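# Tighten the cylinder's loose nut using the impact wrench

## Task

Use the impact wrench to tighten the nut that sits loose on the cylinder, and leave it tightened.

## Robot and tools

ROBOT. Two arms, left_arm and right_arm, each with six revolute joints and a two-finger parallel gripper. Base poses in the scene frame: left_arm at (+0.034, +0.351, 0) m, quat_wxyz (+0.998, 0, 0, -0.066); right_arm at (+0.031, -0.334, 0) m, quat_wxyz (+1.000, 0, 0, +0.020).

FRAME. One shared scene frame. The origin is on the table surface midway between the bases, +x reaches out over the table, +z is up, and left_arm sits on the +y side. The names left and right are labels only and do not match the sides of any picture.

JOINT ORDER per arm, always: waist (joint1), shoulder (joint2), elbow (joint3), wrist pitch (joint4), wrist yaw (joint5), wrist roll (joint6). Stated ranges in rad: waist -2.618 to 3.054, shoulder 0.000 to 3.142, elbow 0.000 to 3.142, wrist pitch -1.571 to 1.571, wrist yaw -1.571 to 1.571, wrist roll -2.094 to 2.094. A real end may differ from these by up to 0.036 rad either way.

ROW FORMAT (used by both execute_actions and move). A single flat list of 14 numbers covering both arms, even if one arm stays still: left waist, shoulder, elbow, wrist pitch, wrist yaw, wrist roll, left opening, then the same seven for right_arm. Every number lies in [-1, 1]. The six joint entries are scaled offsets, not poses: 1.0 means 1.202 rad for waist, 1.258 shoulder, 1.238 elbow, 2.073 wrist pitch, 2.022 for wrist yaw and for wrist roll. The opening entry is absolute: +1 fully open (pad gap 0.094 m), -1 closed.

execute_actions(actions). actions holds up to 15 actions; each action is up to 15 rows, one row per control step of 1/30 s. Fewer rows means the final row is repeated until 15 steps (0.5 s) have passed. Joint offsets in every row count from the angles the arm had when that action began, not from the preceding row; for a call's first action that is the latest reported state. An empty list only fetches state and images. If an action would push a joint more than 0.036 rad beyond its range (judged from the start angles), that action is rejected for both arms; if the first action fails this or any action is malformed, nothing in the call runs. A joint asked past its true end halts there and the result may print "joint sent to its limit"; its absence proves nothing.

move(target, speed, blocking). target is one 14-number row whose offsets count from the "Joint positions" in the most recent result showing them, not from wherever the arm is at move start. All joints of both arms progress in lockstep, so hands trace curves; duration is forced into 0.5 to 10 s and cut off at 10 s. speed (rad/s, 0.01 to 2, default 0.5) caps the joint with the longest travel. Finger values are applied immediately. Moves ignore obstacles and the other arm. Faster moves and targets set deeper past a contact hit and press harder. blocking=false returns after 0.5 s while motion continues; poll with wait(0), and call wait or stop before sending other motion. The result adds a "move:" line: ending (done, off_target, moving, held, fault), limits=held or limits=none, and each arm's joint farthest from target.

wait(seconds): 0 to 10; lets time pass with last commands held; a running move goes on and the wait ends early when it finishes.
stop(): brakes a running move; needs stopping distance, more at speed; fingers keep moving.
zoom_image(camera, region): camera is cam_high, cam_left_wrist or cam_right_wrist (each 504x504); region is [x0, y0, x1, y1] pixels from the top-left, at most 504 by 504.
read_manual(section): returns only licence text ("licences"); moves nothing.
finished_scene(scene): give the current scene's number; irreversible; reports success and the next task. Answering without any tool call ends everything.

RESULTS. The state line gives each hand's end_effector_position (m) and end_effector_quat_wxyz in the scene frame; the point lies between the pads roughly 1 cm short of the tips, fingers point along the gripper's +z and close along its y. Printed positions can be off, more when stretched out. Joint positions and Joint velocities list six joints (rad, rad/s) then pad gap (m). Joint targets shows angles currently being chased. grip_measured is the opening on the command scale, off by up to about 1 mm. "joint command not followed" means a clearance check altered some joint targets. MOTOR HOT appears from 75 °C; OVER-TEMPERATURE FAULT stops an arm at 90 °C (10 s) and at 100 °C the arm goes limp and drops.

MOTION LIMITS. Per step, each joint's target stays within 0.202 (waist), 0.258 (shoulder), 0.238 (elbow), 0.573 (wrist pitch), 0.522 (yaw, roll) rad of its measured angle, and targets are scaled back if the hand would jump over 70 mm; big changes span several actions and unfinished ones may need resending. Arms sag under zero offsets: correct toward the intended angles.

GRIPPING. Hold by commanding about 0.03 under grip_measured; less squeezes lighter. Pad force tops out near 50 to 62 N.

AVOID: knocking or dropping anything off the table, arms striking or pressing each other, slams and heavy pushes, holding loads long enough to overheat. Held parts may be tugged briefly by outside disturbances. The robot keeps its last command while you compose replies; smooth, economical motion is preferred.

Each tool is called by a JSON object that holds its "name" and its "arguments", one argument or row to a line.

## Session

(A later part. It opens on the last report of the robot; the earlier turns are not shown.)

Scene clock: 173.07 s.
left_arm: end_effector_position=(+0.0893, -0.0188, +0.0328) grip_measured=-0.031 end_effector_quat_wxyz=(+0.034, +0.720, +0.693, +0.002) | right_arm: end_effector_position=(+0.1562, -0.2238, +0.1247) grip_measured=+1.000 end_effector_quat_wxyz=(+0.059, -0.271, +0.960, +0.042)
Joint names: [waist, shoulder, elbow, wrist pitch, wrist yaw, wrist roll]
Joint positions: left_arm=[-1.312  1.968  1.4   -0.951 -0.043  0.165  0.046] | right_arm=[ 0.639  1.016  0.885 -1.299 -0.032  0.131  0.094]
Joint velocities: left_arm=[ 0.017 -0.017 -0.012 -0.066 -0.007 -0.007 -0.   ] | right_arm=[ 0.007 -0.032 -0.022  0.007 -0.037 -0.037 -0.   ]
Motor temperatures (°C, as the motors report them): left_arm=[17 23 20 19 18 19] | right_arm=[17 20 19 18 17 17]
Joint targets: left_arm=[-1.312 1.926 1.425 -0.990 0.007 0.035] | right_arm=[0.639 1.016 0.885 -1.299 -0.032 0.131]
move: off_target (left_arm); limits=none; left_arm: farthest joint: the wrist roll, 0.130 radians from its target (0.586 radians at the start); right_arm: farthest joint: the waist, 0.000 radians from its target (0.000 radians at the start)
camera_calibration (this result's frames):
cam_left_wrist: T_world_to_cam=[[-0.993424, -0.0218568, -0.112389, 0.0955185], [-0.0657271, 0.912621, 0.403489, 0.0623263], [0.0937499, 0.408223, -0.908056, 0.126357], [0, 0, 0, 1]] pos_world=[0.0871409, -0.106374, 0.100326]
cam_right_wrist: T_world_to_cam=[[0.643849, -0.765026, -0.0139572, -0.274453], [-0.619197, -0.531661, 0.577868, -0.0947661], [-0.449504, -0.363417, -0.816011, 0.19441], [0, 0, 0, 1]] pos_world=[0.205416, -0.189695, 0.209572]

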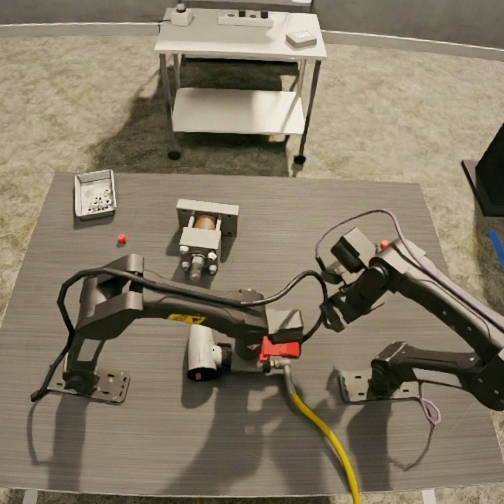

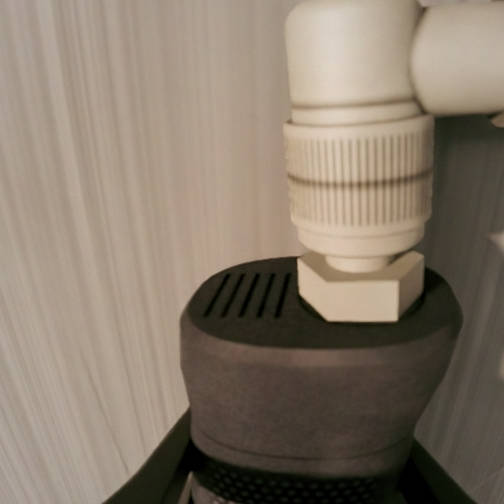

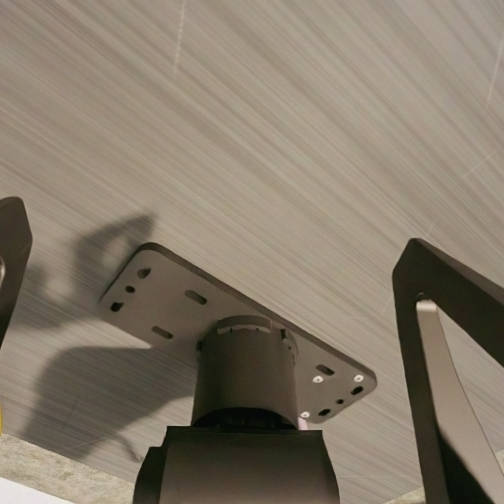

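{"name": "move", "arguments": {
  "target": [0,-0.51,-0.5,0.355,0.02,-0.02,-0.12, 0,0,0,0,0,0,1],
  "speed": 0.25
}}

Scene clock: 180.77 s.
left_arm: end_effector_position=(+0.0829, +0.0076, +0.0828) grip_measured=-0.031 end_effector_quat_wxyz=(+0.254, +0.697, +0.649, -0.166) | right_arm: end_effector_position=(+0.1562, -0.2238, +0.1247) grip_measured=+1.000 end_effector_quat_wxyz=(+0.059, -0.271, +0.960, +0.042)
Joint names: [waist, shoulder, elbow, wrist pitch, wrist yaw, wrist roll]
Joint positions: left_arm=[-1.312  1.373  0.759 -0.34  -0.026  0.206  0.046] | right_arm=[ 0.639  1.016  0.885 -1.299 -0.032  0.131  0.094]
Joint velocities: left_arm=[-0.002 -0.007 -0.007 -0.007 -0.051 -0.007  0.001] | right_arm=[ 0.002 -0.002 -0.002  0.022  0.022 -0.066  0.001]
Motor temperatures (°C, as the motors report them): left_arm=[17 24 20 19 19 20] | right_arm=[17 19 19 18 17 17]
Joint targets: left_arm=[-1.312 1.327 0.781 -0.215 -0.002 0.124] | right_arm=[0.639 1.016 0.885 -1.299 -0.032 0.131]
move: off_target (left_arm); limits=none; left_arm: farthest joint: the wrist pitch, 0.125 radians from its target (0.735 radians at the start); right_arm: farthest joint: the waist, 0.000 radians from its target (0.000 radians at the start)
camera_calibration (this result's frames):
cam_left_wrist: T_world_to_cam=[[-0.985617, -0.0547682, -0.159876, 0.0989438], [-0.0311507, 0.988697, -0.146654, 0.05972], [0.166101, -0.139565, -0.976182, 0.165456], [0, 0, 0, 1]] pos_world=[0.0718986, -0.0305342, 0.186092]
cam_right_wrist: T_world_to_cam=[[0.643849, -0.765026, -0.0139572, -0.274453], [-0.619197, -0.531661, 0.577868, -0.0947661], [-0.449504, -0.363417, -0.816011, 0.19441], [0, 0, 0, 1]] pos_world=[0.205416, -0.189695, 0.209572]

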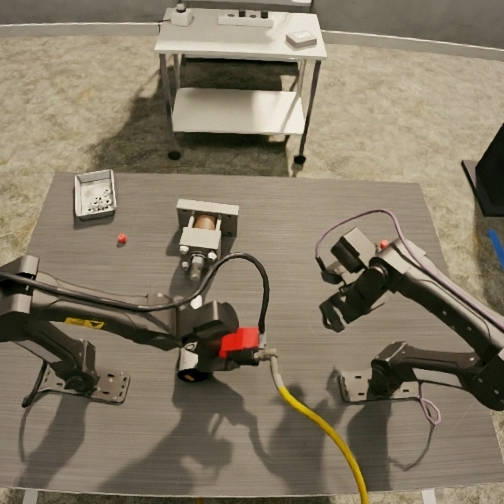

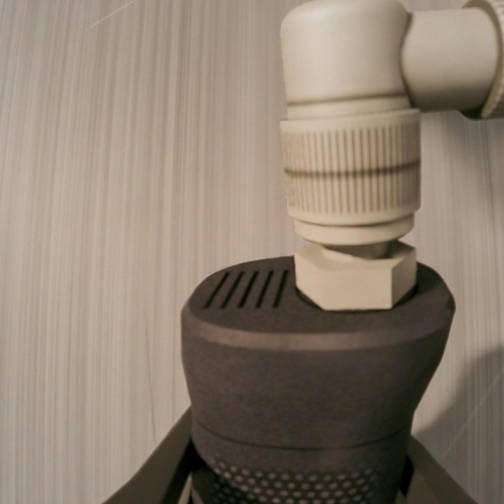

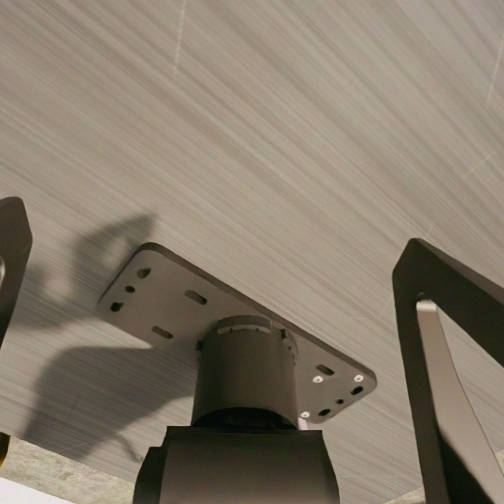

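{"name": "move", "arguments": {
  "target": [0,-0.27,-0.354,0.474,0.012,-0.03,-0.12, 0,0,0,0,0,0,1],
  "speed": 0.25
}}

Scene clock: 189.73 s.
left_arm: end_effector_position=(+0.0790, +0.0236, +0.1013) grip_measured=-0.031 end_effector_quat_wxyz=(+0.428, +0.626, +0.580, -0.296) | right_arm: end_effector_position=(+0.1562, -0.2238, +0.1247) grip_measured=+1.000 end_effector_quat_wxyz=(+0.059, -0.271, +0.960, +0.042)
Joint names: [waist, shoulder, elbow, wrist pitch, wrist yaw, wrist roll]
Joint positions: left_arm=[-1.312  1.091  0.274  0.34  -0.015  0.211  0.046] | right_arm=[ 0.639  1.016  0.885 -1.299 -0.032  0.131  0.094]
Joint velocities: left_arm=[-0.002 -0.012 -0.022  0.007  0.007  0.022 -0.001] | right_arm=[-0.012  0.007  0.007  0.051 -0.051 -0.022 -0.   ]
Motor temperatures (°C, as the motors report them): left_arm=[17 23 20 26 18 20] | right_arm=[17 19 19 18 17 17]
Joint targets: left_arm=[-1.312 1.042 0.314 0.597 -0.004 0.155] | right_arm=[0.639 1.016 0.885 -1.299 -0.032 0.131]
move: off_target (left_arm); limits=none; left_arm: farthest joint: the wrist pitch, 0.302 radians from its target (0.983 radians at the start); right_arm: farthest joint: the waist, 0.000 radians from its target (0.000 radians at the start)
camera_calibration (this result's frames):
cam_left_wrist: T_world_to_cam=[[-0.976953, -0.123472, -0.17412, 0.101254], [0.0010831, 0.812844, -0.58248, 0.0922476], [0.213453, -0.569244, -0.793976, 0.174235], [0, 0, 0, 1]] pos_world=[0.0616294, 0.0367013, 0.209701]
cam_right_wrist: T_world_to_cam=[[0.643849, -0.765026, -0.0139572, -0.274453], [-0.619197, -0.531661, 0.577868, -0.0947661], [-0.449504, -0.363417, -0.816011, 0.19441], [0, 0, 0, 1]] pos_world=[0.205416, -0.189695, 0.209572]

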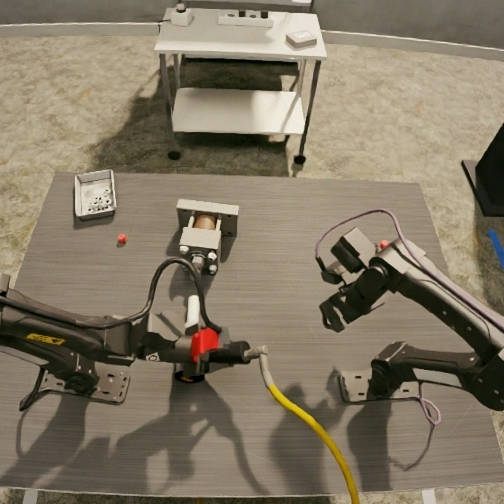

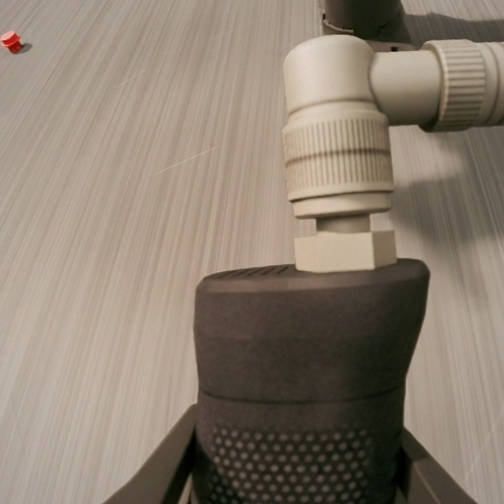

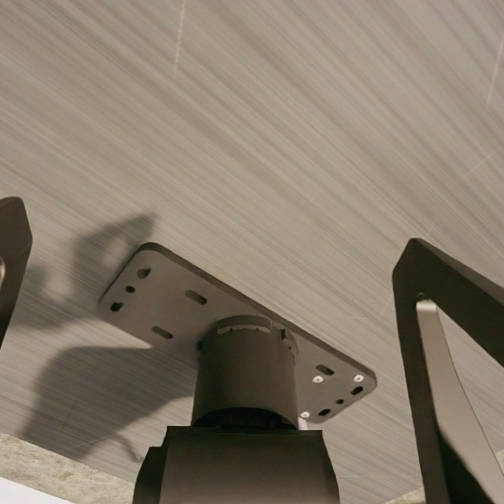

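{"name": "execute_actions", "arguments": {
  "actions": [
    [[0,-0.04,0.08,0.07,0,-0.02,-0.12, 0,0,0,0,0,0,1]],
    [[0,-0.04,0.08,0.07,0,-0.02,-0.12, 0,0,0,0,0,0,1]],
    [[0,-0.04,0.08,0.07,0,-0.02,-0.12, 0,0,0,0,0,0,1]],
    [[0,-0.04,0.08,0.07,0,-0.02,-0.12, 0,0,0,0,0,0,1]]
  ]
}}

Scene clock: 195.17 s.
left_arm: end_effector_position=(+0.0776, +0.0238, +0.0997) grip_measured=-0.031 end_effector_quat_wxyz=(+0.401, +0.644, +0.589, -0.278) | right_arm: end_effector_position=(+0.1562, -0.2238, +0.1247) grip_measured=+1.000 end_effector_quat_wxyz=(+0.059, -0.271, +0.960, +0.042)
Joint names: [waist, shoulder, elbow, wrist pitch, wrist yaw, wrist roll]
Joint positions: left_arm=[-1.312  1.09   0.341  0.197 -0.008  0.221  0.046] | right_arm=[ 0.639  1.016  0.885 -1.299 -0.032  0.131  0.094]
Joint velocities: left_arm=[-0.012 -0.012  0.012  0.007  0.037  0.037  0.001] | right_arm=[ 0.002  0.002 -0.012  0.037  0.051 -0.007  0.001]
Motor temperatures (°C, as the motors report them): left_arm=[17 23 21 33 18 20] | right_arm=[17 19 19 18 17 17]
Joint targets: left_arm=[-1.312 1.043 0.419 0.361 -0.012 0.179] | right_arm=[0.639 1.016 0.885 -1.299 -0.032 0.131]
camera_calibration (this result's frames):
cam_left_wrist: T_world_to_cam=[[-0.979045, -0.0997261, -0.177554, 0.0996547], [0.00732602, 0.854074, -0.5201, 0.0834627], [0.203512, -0.510502, -0.835446, 0.176959], [0, 0, 0, 1]] pos_world=[0.0609417, 0.0289929, 0.208943]
cam_right_wrist: T_world_to_cam=[[0.643849, -0.765026, -0.0139572, -0.274453], [-0.619197, -0.531661, 0.577868, -0.0947661], [-0.449504, -0.363417, -0.816011, 0.19441], [0, 0, 0, 1]] pos_world=[0.205416, -0.189695, 0.209572]

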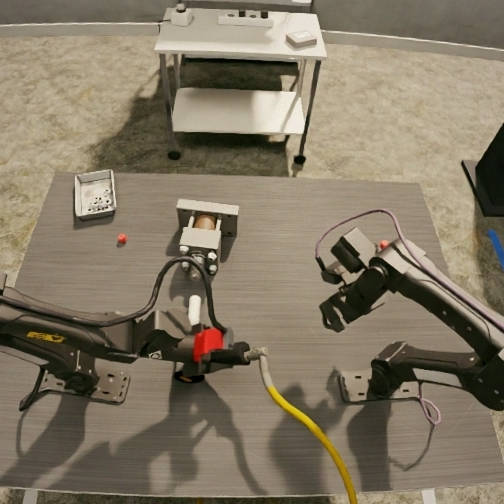

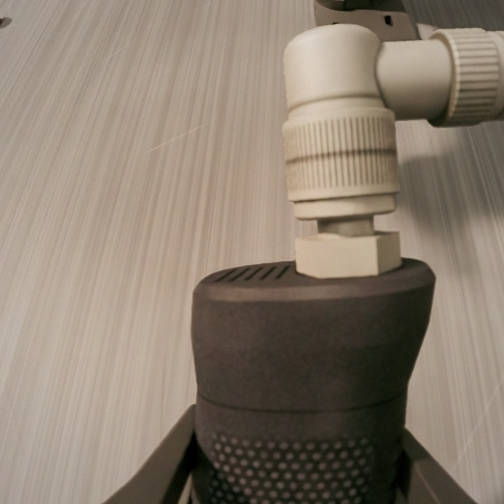

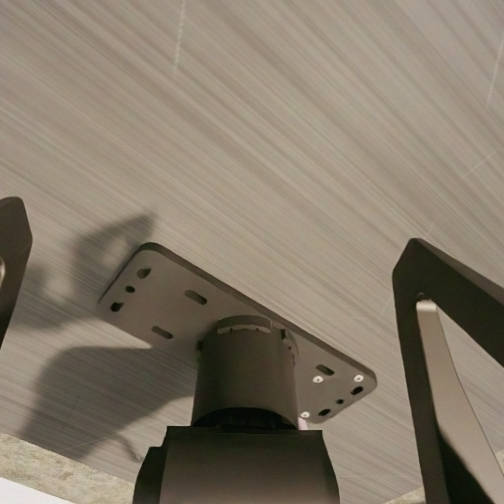

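{"name": "move", "arguments": {
  "target": [0.294,0.30,0.47,-0.29,0.32,0.38,-0.12, 0,0,0,0,0,0,1],
  "speed": 0.2
}}

Scene clock: 212.03 s.
left_arm: end_effector_position=(+0.0965, +0.0197, +0.0787) grip_measured=-0.031 end_effector_quat_wxyz=(+0.190, +0.845, +0.416, -0.277) | right_arm: end_effector_position=(+0.1562, -0.2238, +0.1247) grip_measured=+1.000 end_effector_quat_wxyz=(+0.059, -0.271, +0.960, +0.042)
Joint names: [waist, shoulder, elbow, wrist pitch, wrist yaw, wrist roll]
Joint positions: left_arm=[-0.973  1.498  0.844 -0.488  0.552  0.998  0.046] | right_arm=[ 0.639  1.016  0.885 -1.299 -0.032  0.131  0.094]
Joint velocities: left_arm=[-0.007  0.002  0.007  0.051  0.037  0.007 -0.001] | right_arm=[-0.002  0.007  0.002 -0.081 -0.007 -0.022 -0.   ]
Motor temperatures (°C, as the motors report them): left_arm=[17 22 23 36 19 20] | right_arm=[17 19 19 18 17 17]
Joint targets: left_arm=[-0.958 1.467 0.923 -0.404 0.639 0.989] | right_arm=[0.639 1.016 0.885 -1.299 -0.032 0.131]
move: off_target (left_arm); limits=none; left_arm: farthest joint: the wrist yaw, 0.087 radians from its target (0.647 radians at the start); right_arm: farthest joint: the waist, 0.000 radians from its target (0.000 radians at the start)
camera_calibration (this result's frames):
cam_left_wrist: T_world_to_cam=[[-0.853327, 0.510449, -0.10618, 0.0842274], [0.520839, 0.825343, -0.218027, 0.00310137], [-0.0236567, -0.241351, -0.970149, 0.180664], [0, 0, 0, 1]] pos_world=[0.0745321, -0.00195002, 0.18489]
cam_right_wrist: T_world_to_cam=[[0.643849, -0.765026, -0.0139572, -0.274453], [-0.619197, -0.531661, 0.577868, -0.0947661], [-0.449504, -0.363417, -0.816011, 0.19441], [0, 0, 0, 1]] pos_world=[0.205416, -0.189695, 0.209572]

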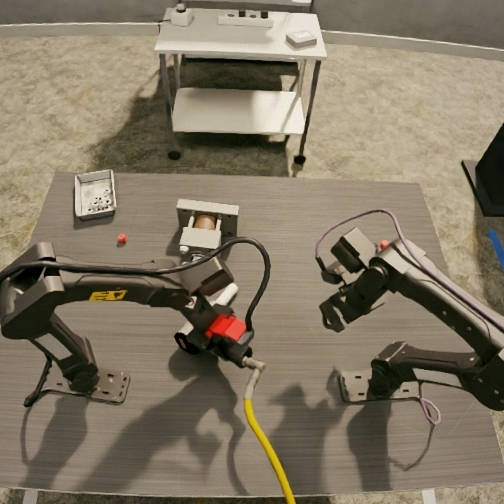

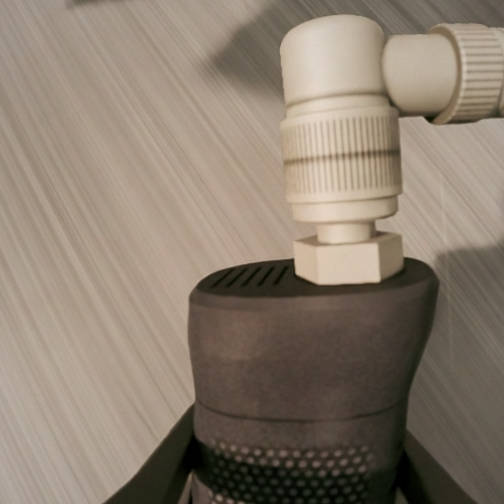

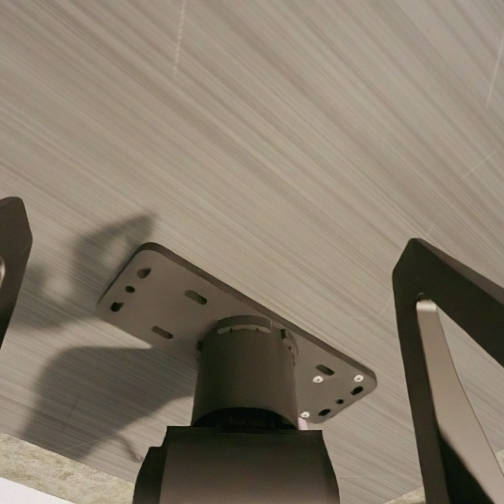

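{"name": "move", "arguments": {
  "target": [0.365,-0.173,-0.155,0.076,0.31,0.1,-0.12, 0,0,0,0,0,0,1],
  "speed": 0.2
}}

Scene clock: 220.77 s.
left_arm: end_effector_position=(+0.1343, +0.0751, +0.1115) grip_measured=-0.031 end_effector_quat_wxyz=(+0.306, +0.753, +0.415, -0.410) | right_arm: end_effector_position=(+0.1562, -0.2238, +0.1247) grip_measured=+1.000 end_effector_quat_wxyz=(+0.059, -0.271, +0.960, +0.042)
Joint names: [waist, shoulder, elbow, wrist pitch, wrist yaw, wrist roll]
Joint positions: left_arm=[-0.55   1.333  0.62  -0.419  1.015  1.203  0.046] | right_arm=[ 0.639  1.016  0.885 -1.299 -0.032  0.131  0.094]
Joint velocities: left_arm=[-0.007 -0.017 -0.007 -0.007 -0.037 -0.007  0.   ] | right_arm=[ 0.012 -0.002  0.007  0.022  0.066 -0.007 -0.001]
Motor temperatures (°C, as the motors report them): left_arm=[17 22 23 33 19 20] | right_arm=[17 19 19 18 17 17]
Joint targets: left_arm=[-0.534 1.280 0.652 -0.331 1.179 1.200] | right_arm=[0.639 1.016 0.885 -1.299 -0.032 0.131]
move: off_target (left_arm); limits=none; left_arm: farthest joint: the wrist yaw, 0.164 radians from its target (0.627 radians at the start); right_arm: farthest joint: the waist, 0.000 radians from its target (0.000 radians at the start)
camera_calibration (this result's frames):
cam_left_wrist: T_world_to_cam=[[-0.91353, 0.393819, -0.101833, 0.107979], [0.377887, 0.728984, -0.570775, 0.0106704], [-0.150548, -0.559901, -0.814767, 0.250453], [0, 0, 0, 1]] pos_world=[0.132315, 0.0899259, 0.221147]
cam_right_wrist: T_world_to_cam=[[0.643849, -0.765026, -0.0139572, -0.274453], [-0.619197, -0.531661, 0.577868, -0.0947661], [-0.449504, -0.363417, -0.816011, 0.19441], [0, 0, 0, 1]] pos_world=[0.205416, -0.189695, 0.209572]

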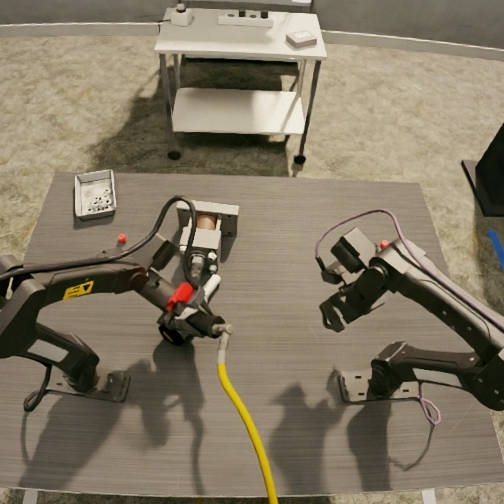

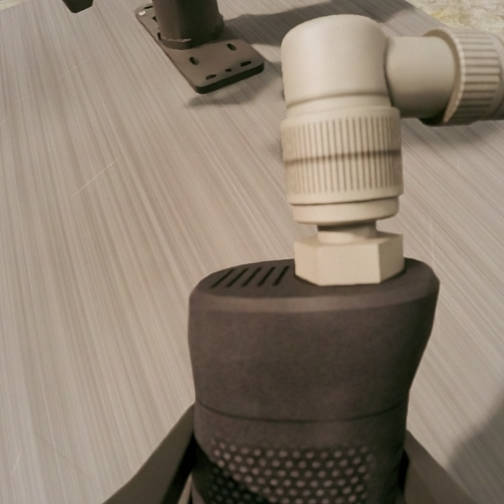

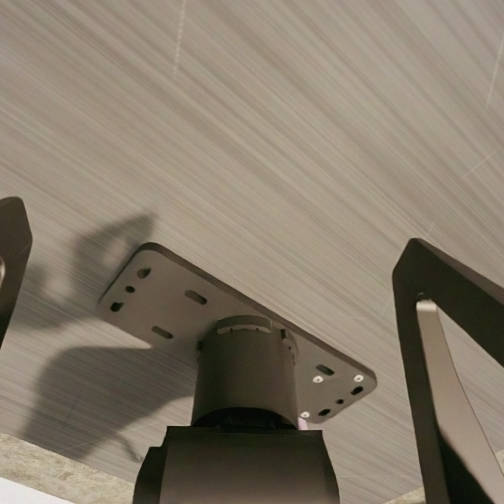

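{"name": "move", "arguments": {
  "target": [0.1,-0.194,-0.17,0.31,0.218,-0.21,-0.12, 0,0,0,0,0,0,1],
  "speed": 0.2
}}

Scene clock: 228.27 s.
left_arm: end_effector_position=(+0.1256, +0.0892, +0.1484) grip_measured=-0.031 end_effector_quat_wxyz=(+0.392, +0.655, +0.410, -0.500) | right_arm: end_effector_position=(+0.1562, -0.2238, +0.1247) grip_measured=+1.000 end_effector_quat_wxyz=(+0.059, -0.271, +0.960, +0.042)
Joint names: [waist, shoulder, elbow, wrist pitch, wrist yaw, wrist roll]
Joint positions: left_arm=[-0.444  1.142  0.361  0.068  1.27   0.795  0.046] | right_arm=[ 0.639  1.016  0.885 -1.299 -0.032  0.131  0.094]
Joint velocities: left_arm=[-0.017 -0.002 -0.002 -0.051 -0.022  0.022 -0.001] | right_arm=[-0.002 -0.007 -0.007  0.081  0.007  0.051  0.   ]
Motor temperatures (°C, as the motors report them): left_arm=[17 23 22 32 21 20] | right_arm=[17 19 19 18 17 17]
Joint targets: left_arm=[-0.430 1.089 0.409 0.223 1.456 0.779] | right_arm=[0.639 1.016 0.885 -1.299 -0.032 0.131]
move: off_target (left_arm); limits=none; left_arm: farthest joint: the wrist yaw, 0.185 radians from its target (0.441 radians at the start); right_arm: farthest joint: the waist, 0.000 radians from its target (0.000 radians at the start)
camera_calibration (this result's frames):
cam_left_wrist: T_world_to_cam=[[-0.955815, 0.287644, -0.0606591, 0.10689], [0.22197, 0.570894, -0.790449, 0.0909822], [-0.192738, -0.768987, -0.609517, 0.280556], [0, 0, 0, 1]] pos_world=[0.136045, 0.133057, 0.249404]
cam_right_wrist: T_world_to_cam=[[0.643849, -0.765026, -0.0139572, -0.274453], [-0.619197, -0.531661, 0.577868, -0.0947661], [-0.449504, -0.363417, -0.816011, 0.19441], [0, 0, 0, 1]] pos_world=[0.205416, -0.189695, 0.209572]

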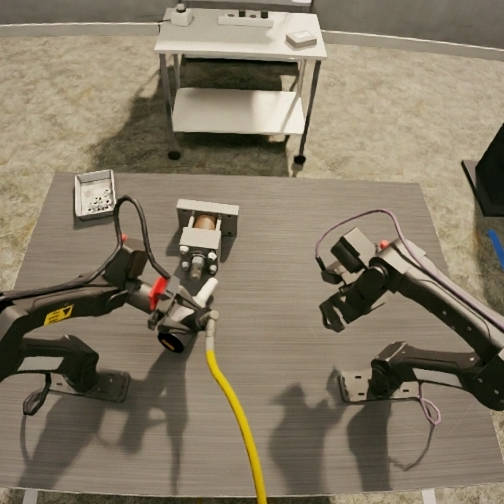

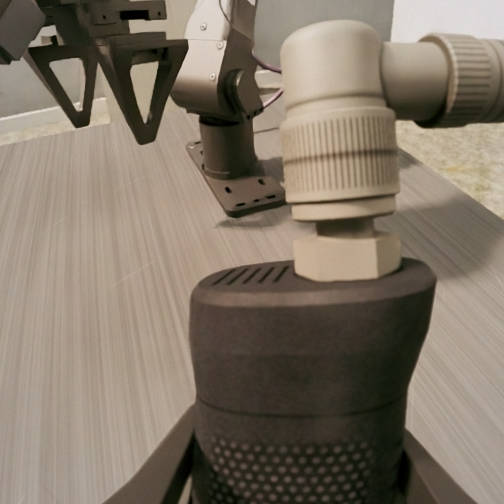

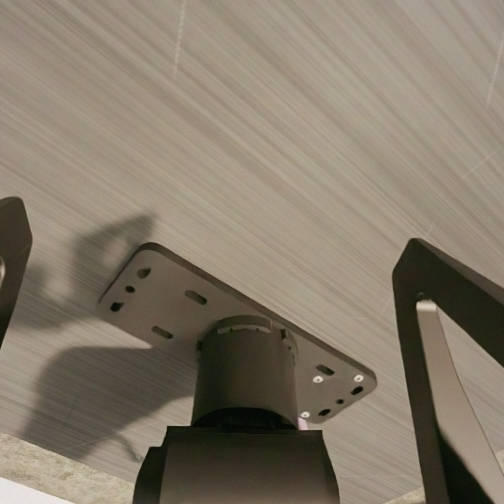

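{"name": "execute_actions", "arguments": {
  "actions": [
    [[0.012,-0.042,0.039,0.075,0.092,-0.008,-0.12, 0.03,0,-0.05,0.28,0,0.18,0]],
    [[0.012,-0.042,0.039,0.075,0.092,-0.008,-0.12, 0.04,0.1,-0.1,0.28,0,0.18,0]],
    [[0.012,-0.042,0.039,0.075,0.092,-0.008,-0.12, 0.04,0.2,-0.13,0.28,0,0.18,0]],
    [[0.012,-0.042,0.039,0.075,0.092,-0.008,-0.12, 0.04,0.22,-0.13,0.28,0,0.18,0]]
  ]
}}

Scene clock: 236.67 s.
left_arm: end_effector_position=(+0.1254, +0.0892, +0.1487) grip_measured=-0.031 end_effector_quat_wxyz=(+0.391, +0.654, +0.410, -0.501) | right_arm: end_effector_position=(+0.2988, -0.0327, +0.0608) grip_measured=+0.002 end_effector_quat_wxyz=(+0.202, +0.276, +0.784, +0.517)
Joint names: [waist, shoulder, elbow, wrist pitch, wrist yaw, wrist roll]
Joint positions: left_arm=[-0.444  1.142  0.361  0.069  1.272  0.793  0.046] | right_arm=[ 0.787  1.713  0.38   0.94  -0.03   1.524  0.047]
Joint velocities: left_arm=[-0.012  0.012 -0.002  0.007  0.022 -0.007 -0.001] | right_arm=[ 0.002 -0.017 -0.012  0.11  -0.007 -0.007  0.001]
Motor temperatures (°C, as the motors report them): left_arm=[17 22 22 35 23 20] | right_arm=[17 19 19 19 17 17]
Joint targets: left_arm=[-0.429 1.089 0.409 0.224 1.458 0.777] | right_arm=[0.793 1.698 0.388 0.962 -0.030 1.538]
camera_calibration (this result's frames):
cam_left_wrist: T_world_to_cam=[[-0.955594, 0.28861, -0.0595419, 0.106454], [0.221413, 0.569839, -0.791366, 0.0915753], [-0.194467, -0.769408, -0.608436, 0.280808], [0, 0, 0, 1]] pos_world=[0.136058, 0.133149, 0.249662]
cam_right_wrist: T_world_to_cam=[[-0.116925, -0.414518, -0.902499, 0.0718457], [-0.987286, -0.0500123, 0.15088, 0.283785], [-0.107678, 0.908666, -0.4034, 0.19014], [0, 0, 0, 1]] pos_world=[0.309052, -0.1288, 0.0987256]

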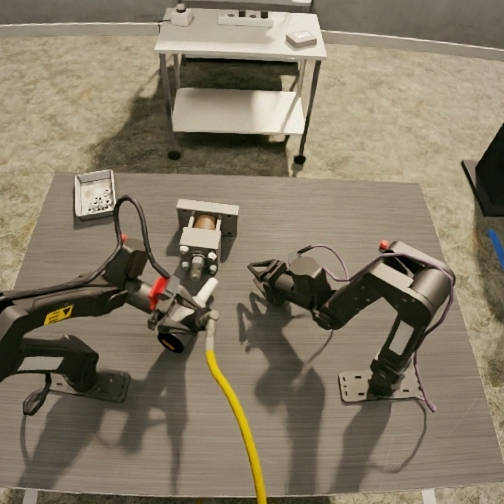

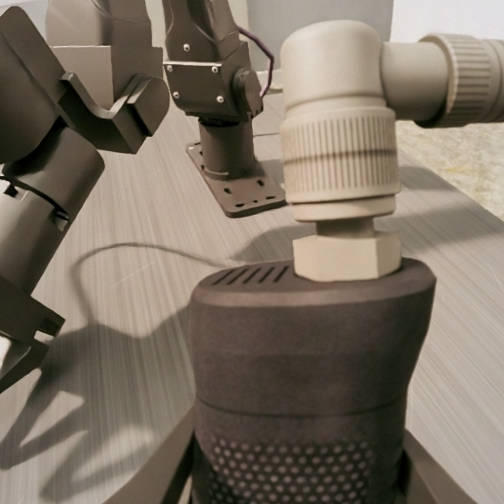

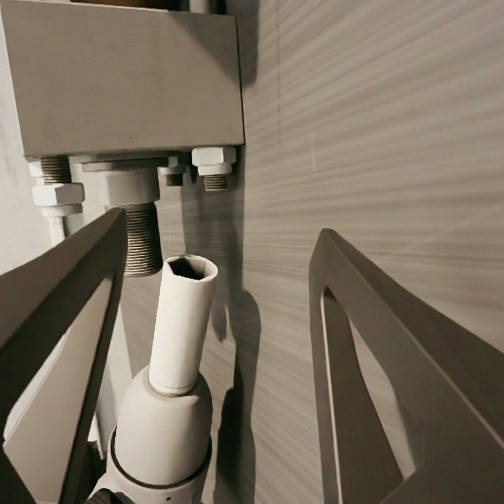

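{"name": "move", "arguments": {
  "target": [0.045,-0.31,-0.158,0.38,-0.03,-0.308,-0.12, 0,-0.03,0.03,0.15,0,0,1],
  "speed": 0.2
}}

Scene clock: 248.57 s.
left_arm: end_effector_position=(+0.1172, +0.1084, +0.1897) grip_measured=-0.031 end_effector_quat_wxyz=(+0.487, +0.579, +0.418, -0.503) | right_arm: end_effector_position=(+0.3129, -0.0173, +0.1452) grip_measured=+1.000 end_effector_quat_wxyz=(+0.251, +0.242, +0.685, +0.639)
Joint names: [waist, shoulder, elbow, wrist pitch, wrist yaw, wrist roll]
Joint positions: left_arm=[-0.403  0.799  0.105  0.639  1.211  0.195  0.046] | right_arm=[ 0.787  1.701  0.392  1.253 -0.03   1.534  0.094]
Joint velocities: left_arm=[ 0.007 -0.012 -0.002  0.007 -0.022  0.007  0.   ] | right_arm=[-0.007 -0.017  0.012 -0.022  0.007  0.037  0.001]
Motor temperatures (°C, as the motors report them): left_arm=[17 22 23 39 24 20] | right_arm=[17 20 19 21 17 17]
Joint targets: left_arm=[-0.389 0.752 0.165 0.857 1.212 0.171] | right_arm=[0.787 1.675 0.417 1.251 -0.030 1.524]
move: off_target (left_arm, right_arm); limits=none; left_arm: farthest joint: the wrist pitch, 0.218 radians from its target (0.788 radians at the start); right_arm: farthest joint: the shoulder, 0.026 radians from its target (0.038 radians at the start)
camera_calibration (this result's frames):
cam_left_wrist: T_world_to_cam=[[-0.989676, 0.112841, -0.088365, 0.124097], [0.130152, 0.449407, -0.883795, 0.156185], [-0.0600161, -0.886172, -0.459454, 0.28755], [0, 0, 0, 1]] pos_world=[0.119746, 0.170625, 0.281117]
cam_right_wrist: T_world_to_cam=[[0.0914655, -0.172647, -0.980728, 0.106319], [-0.994962, -0.0564404, -0.0828573, 0.321927], [-0.0410475, 0.983365, -0.17694, 0.159344], [0, 0, 0, 1]] pos_world=[0.317121, -0.120168, 0.159138]

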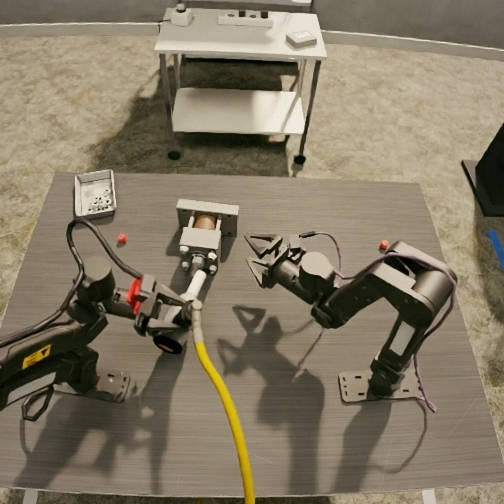

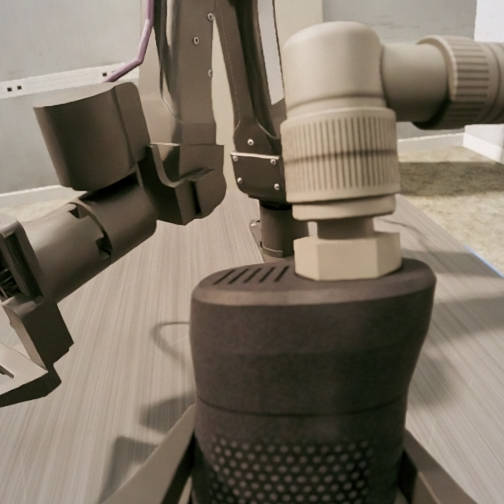

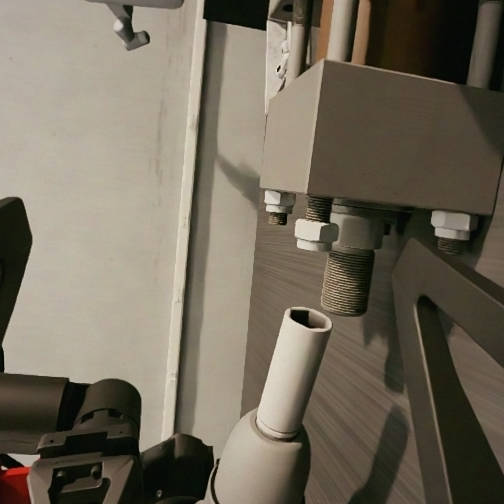

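{"name": "zoom_image", "arguments": {
  "camera": "cam_high",
  "region": [130, 200, 290, 360]
}}

Region (130, 200, 290, 360) of cam_high's 504x504 image, scaled by 3.150, with more detail than that image has.

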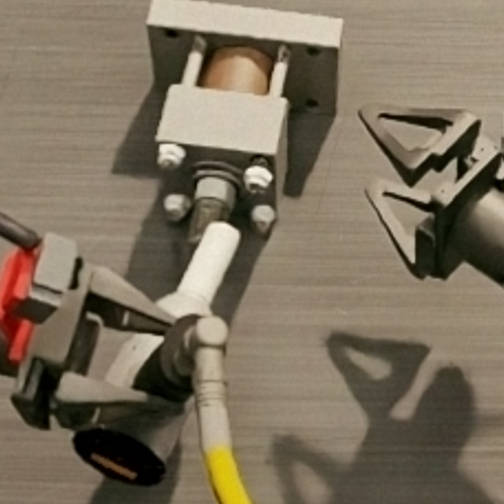

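{"name": "execute_actions", "arguments": {
  "actions": [
    [[0.012,-0.037,0.048,0.105,0,-0.012,-0.12, -0.08,0.05,0.13,-0.1,-0.09,-0.14,-1]],
    [[0.012,-0.037,0.048,0.105,0,-0.012,-0.12, -0.08,0.06,0.13,-0.1,-0.1,-0.14,-1]],
    [[0.012,-0.037,0.048,0.105,0,-0.012,-0.12, -0.06,0.07,0.13,-0.11,-0.1,-0.14,-1]],
    [[0.012,-0.037,0.048,0.105,0,-0.012,-0.12, 0,0.07,0.13,-0.11,-0.1,-0.14,-1]]
  ]
}}

Scene clock: 267.10 s.
left_arm: end_effector_position=(+0.1172, +0.1084, +0.1898) grip_measured=-0.031 end_effector_quat_wxyz=(+0.487, +0.579, +0.418, -0.503) | right_arm: end_effector_position=(+0.3779, +0.0318, +0.1127) grip_measured=-0.996 end_effector_quat_wxyz=(+0.279, -0.233, +0.772, +0.520)
Joint names: [waist, shoulder, elbow, wrist pitch, wrist yaw, wrist roll]
Joint positions: left_arm=[-0.403  0.799  0.105  0.639  1.212  0.195  0.046] | right_arm=[ 0.522  1.954  0.987  0.537 -0.76   0.478  0.   ]
Joint velocities: left_arm=[-0.007 -0.002 -0.012  0.007 -0.022 -0.051 -0.001] | right_arm=[-0.012  0.007 -0.002 -0.11  -0.11  -0.051 -0.   ]
Motor temperatures (°C, as the motors report them): left_arm=[17 21 24 49 21 20] | right_arm=[17 21 20 23 17 17]
Joint targets: left_arm=[-0.388 0.753 0.164 0.857 1.212 0.171] | right_arm=[0.523 1.970 1.002 0.498 -0.776 0.460]
camera_calibration (this result's frames):
cam_left_wrist: T_world_to_cam=[[-0.98961, 0.11318, -0.0886705, 0.124057], [0.130558, 0.449058, -0.883913, 0.156294], [-0.0602232, -0.886305, -0.459169, 0.287587], [0, 0, 0, 1]] pos_world=[0.119682, 0.170664, 0.281202]
cam_right_wrist: T_world_to_cam=[[0.749871, -0.349505, -0.56173, -0.213335], [-0.595514, -0.72645, -0.342977, 0.286392], [-0.288197, 0.591706, -0.752879, 0.278711], [0, 0, 0, 1]] pos_world=[0.410847, -0.0314272, 0.188224]

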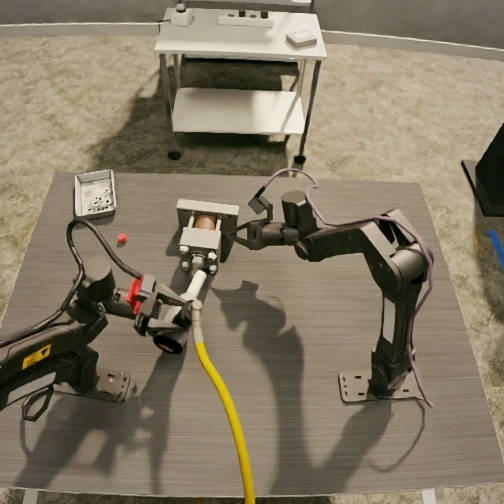

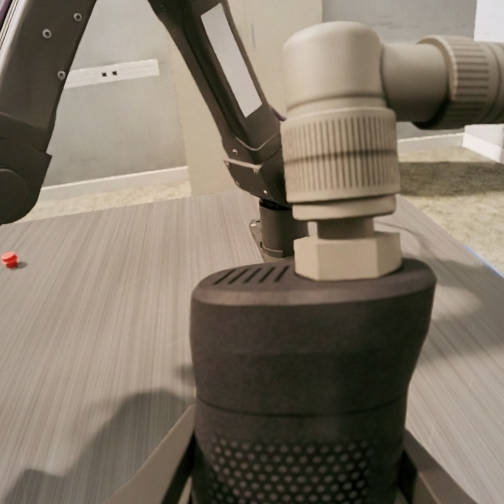

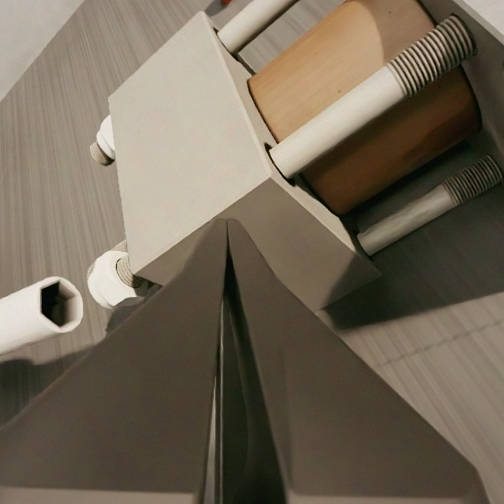

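{"name": "execute_actions", "arguments": {
  "actions": [
    [[0.012,-0.037,0.048,0.09,0.07,-0.012,-0.12, 0.01,0.04,0.02,-0.06,-0.02,-0.2,-1]],
    [[0.012,-0.037,0.04,0.07,0.08,-0.012,-0.12, 0.015,0.035,0.01,-0.03,0,-0.2,-1]],
    [[0.012,-0.037,0.04,0.065,0,-0.012,-0.12, 0,0,0,0,0,0,-1]]
  ]
}}

Scene clock: 271.87 s.
left_arm: end_effector_position=(+0.0705, +0.1253, +0.1952) grip_measured=-0.031 end_effector_quat_wxyz=(+0.416, +0.625, +0.333, -0.571) | right_arm: end_effector_position=(+0.3590, +0.0313, +0.0663) grip_measured=-0.996 end_effector_quat_wxyz=(+0.374, -0.505, +0.668, +0.398)
Joint names: [waist, shoulder, elbow, wrist pitch, wrist yaw, wrist roll]
Joint positions: left_arm=[-0.392  0.784  0.105  0.648  1.498  0.171  0.046] | right_arm=[ 0.535  2.02   0.996  0.416 -0.789 -0.289  0.   ]
Joint velocities: left_arm=[-0.002 -0.007  0.012  0.066  0.022 -0.081  0.   ] | right_arm=[ 0.002  0.002  0.007 -0.022 -0.066 -0.022  0.001]
Motor temperatures (°C, as the motors report them): left_arm=[17 21 24 50 21 20] | right_arm=[17 22 20 23 17 17]
Joint targets: left_arm=[-0.377 0.745 0.154 0.782 1.498 0.157] | right_arm=[0.535 2.020 0.996 0.415 -0.789 -0.289]
camera_calibration (this result's frames):
cam_left_wrist: T_world_to_cam=[[-0.922776, 0.376031, -0.084171, 0.0379344], [0.238048, 0.384524, -0.891894, 0.161589], [-0.303014, -0.843055, -0.444343, 0.311016], [0, 0, 0, 1]] pos_world=[0.0907813, 0.185804, 0.285511]
cam_right_wrist: T_world_to_cam=[[0.991448, -0.129762, -0.0138931, -0.355372], [-0.124982, -0.913465, -0.387249, 0.0987176], [0.0375594, 0.385673, -0.921871, 0.139297], [0, 0, 0, 1]] pos_world=[0.359439, -0.00966168, 0.161705]

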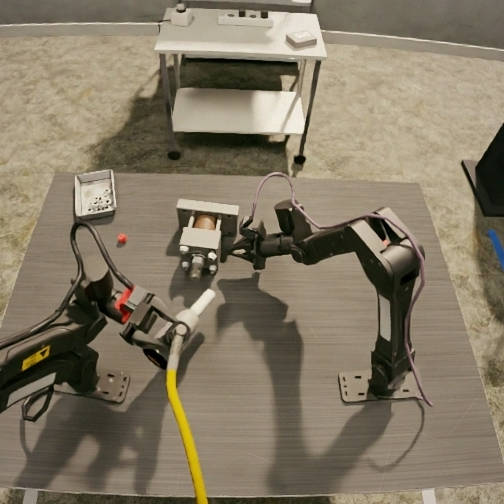

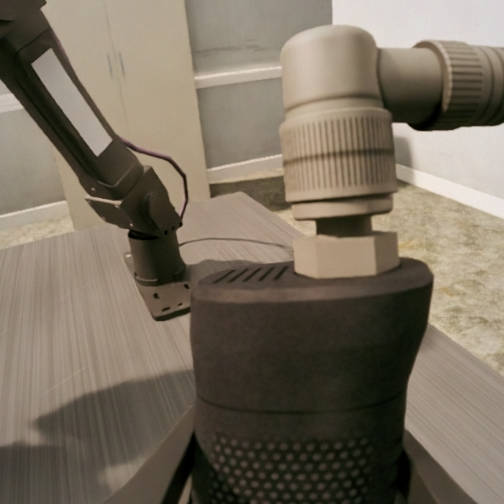

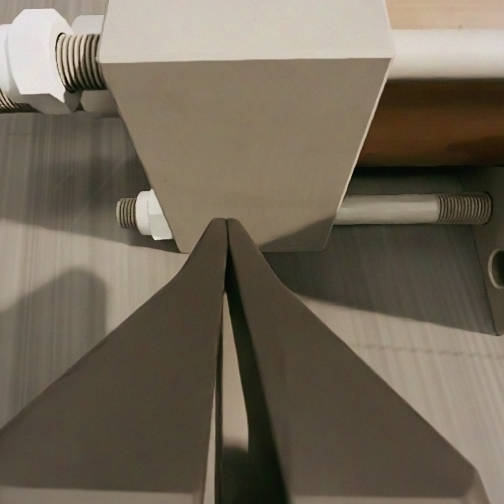

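{"name": "execute_actions", "arguments": {
  "actions": [
    [[0,-0.025,0.04,0.06,0,0,-0.12, 0.03,0.03,0.04,0,0.015,0,-1]],
    [[0,-0.025,0.04,0.06,0,0,-0.12, 0.045,0.04,0.06,0,0.02,0,-1]],
    [[0,-0.025,0.04,0.06,0,0,-0.12, 0.06,0.05,0.075,0,0.02,0,-1]],
    [[0,-0.025,0.04,0.06,0,0,-0.12, 0.06,0.05,0.075,0,0.02,0,-1]]
  ]
}}

Scene clock: 276.57 s.
left_arm: end_effector_position=(+0.0705, +0.1253, +0.1952) grip_measured=-0.031 end_effector_quat_wxyz=(+0.416, +0.625, +0.333, -0.571) | right_arm: end_effector_position=(+0.3770, +0.0479, +0.0204) grip_measured=-0.997 end_effector_quat_wxyz=(+0.331, -0.496, +0.733, +0.326)
Joint names: [waist, shoulder, elbow, wrist pitch, wrist yaw, wrist roll]
Joint positions: left_arm=[-0.392  0.784  0.105  0.648  1.498  0.171  0.046] | right_arm=[ 0.6    2.133  1.141  0.245 -0.581 -0.289  0.   ]
Joint velocities: left_arm=[-0.007 -0.017 -0.002 -0.007 -0.022  0.007  0.   ] | right_arm=[ 0.002 -0.012  0.002  0.139  0.007  0.022 -0.001]
Motor temperatures (°C, as the motors report them): left_arm=[17 21 24 49 20 19] | right_arm=[17 22 20 23 17 17]
Joint targets: left_arm=[-0.392 0.753 0.154 0.772 1.498 0.171] | right_arm=[0.657 2.157 1.190 0.318 -0.624 -0.289]
camera_calibration (this result's frames):
cam_left_wrist: T_world_to_cam=[[-0.922805, 0.376044, -0.0837916, 0.0378608], [0.237741, 0.384673, -0.891912, 0.161596], [-0.303166, -0.842981, -0.444379, 0.311025], [0, 0, 0, 1]] pos_world=[0.0908122, 0.185789, 0.285514]
cam_right_wrist: T_world_to_cam=[[0.97336, -0.228491, -0.0190543, -0.360052], [-0.227453, -0.951768, -0.20592, 0.135133], [0.0289155, 0.204768, -0.978383, 0.103055], [0, 0, 0, 1]] pos_world=[0.378216, 0.0252439, 0.121793]

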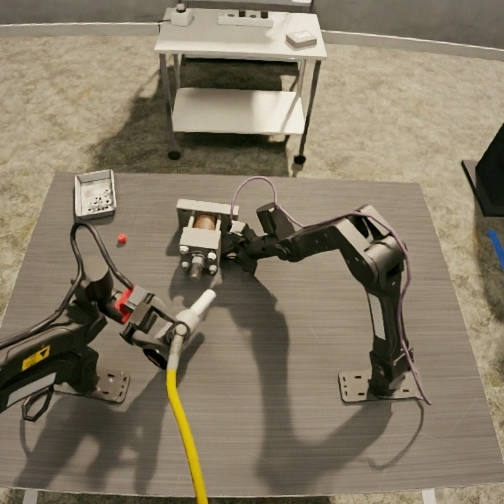

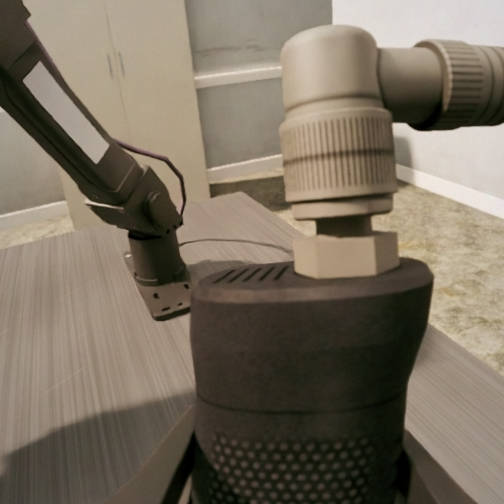

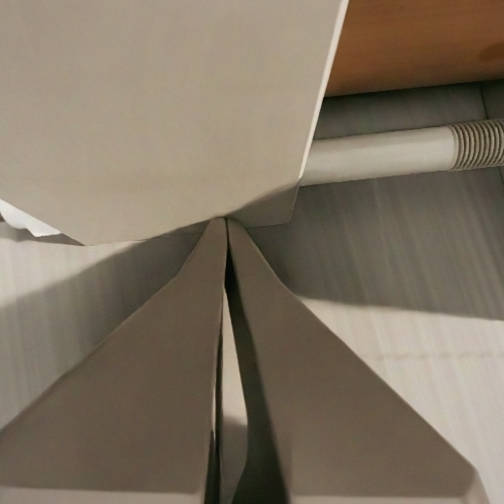

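{"name": "move", "arguments": {
  "target": [0,-0.025,0.04,0.06,0,0,-0.12, -0.1,-0.08,-0.1,0.1,-0.1,0,-1],
  "speed": 0.4
}}

Scene clock: 282.70 s.
left_arm: end_effector_position=(+0.0699, +0.1261, +0.1776) grip_measured=-0.031 end_effector_quat_wxyz=(+0.402, +0.611, +0.363, -0.577) | right_arm: end_effector_position=(+0.3922, +0.0209, +0.0738) grip_measured=-0.997 end_effector_quat_wxyz=(+0.408, -0.489, +0.671, +0.380)
Joint names: [waist, shoulder, elbow, wrist pitch, wrist yaw, wrist roll]
Joint positions: left_arm=[-0.392  0.791  0.057  0.627  1.473  0.178  0.046] | right_arm=[ 0.485  2.046  1.038  0.453 -0.772 -0.289  0.   ]
Joint velocities: left_arm=[-0.027 -0.007 -0.007 -0.007 -0.007 -0.007  0.001] | right_arm=[ 0.002 -0.002 -0.007 -0.022 -0.022 -0.007  0.001]
Motor temperatures (°C, as the motors report them): left_arm=[17 21 24 47 20 19] | right_arm=[18 23 20 24 17 17]
Joint targets: left_arm=[-0.392 0.753 0.155 0.772 1.498 0.171] | right_arm=[0.480 2.032 1.017 0.452 -0.784 -0.289]
move: off_target (left_arm, right_arm); limits=none; left_arm: farthest joint: the wrist pitch, 0.145 radians from its target (0.124 radians at the start); right_arm: farthest joint: the elbow, 0.021 radians from its target (0.124 radians at the start)
camera_calibration (this result's frames):
cam_left_wrist: T_world_to_cam=[[-0.934732, 0.354907, -0.017826, 0.0272912], [0.177024, 0.421565, -0.889351, 0.144911], [-0.308122, -0.834461, -0.456877, 0.305195], [0, 0, 0, 1]] pos_world=[0.0938947, 0.183898, 0.2688]
cam_right_wrist: T_world_to_cam=[[0.980578, -0.193391, 0.0326644, -0.38739], [-0.163014, -0.896231, -0.412548, 0.112687], [0.109058, 0.399211, -0.91035, 0.11985], [0, 0, 0, 1]] pos_world=[0.385165, -0.02177, 0.168248]

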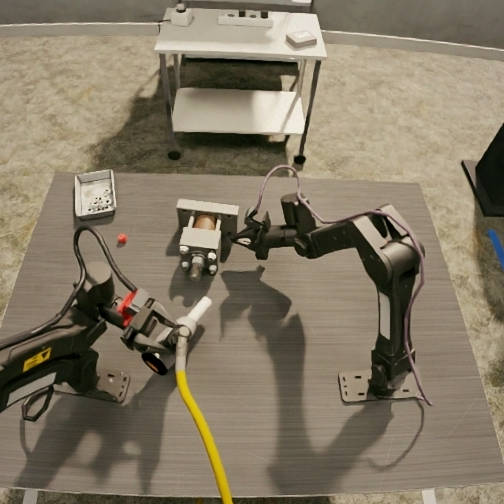

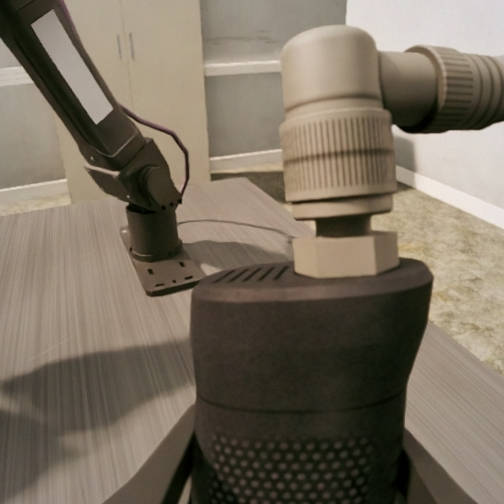

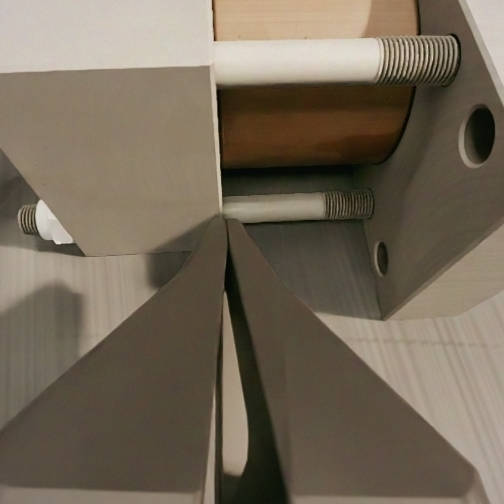

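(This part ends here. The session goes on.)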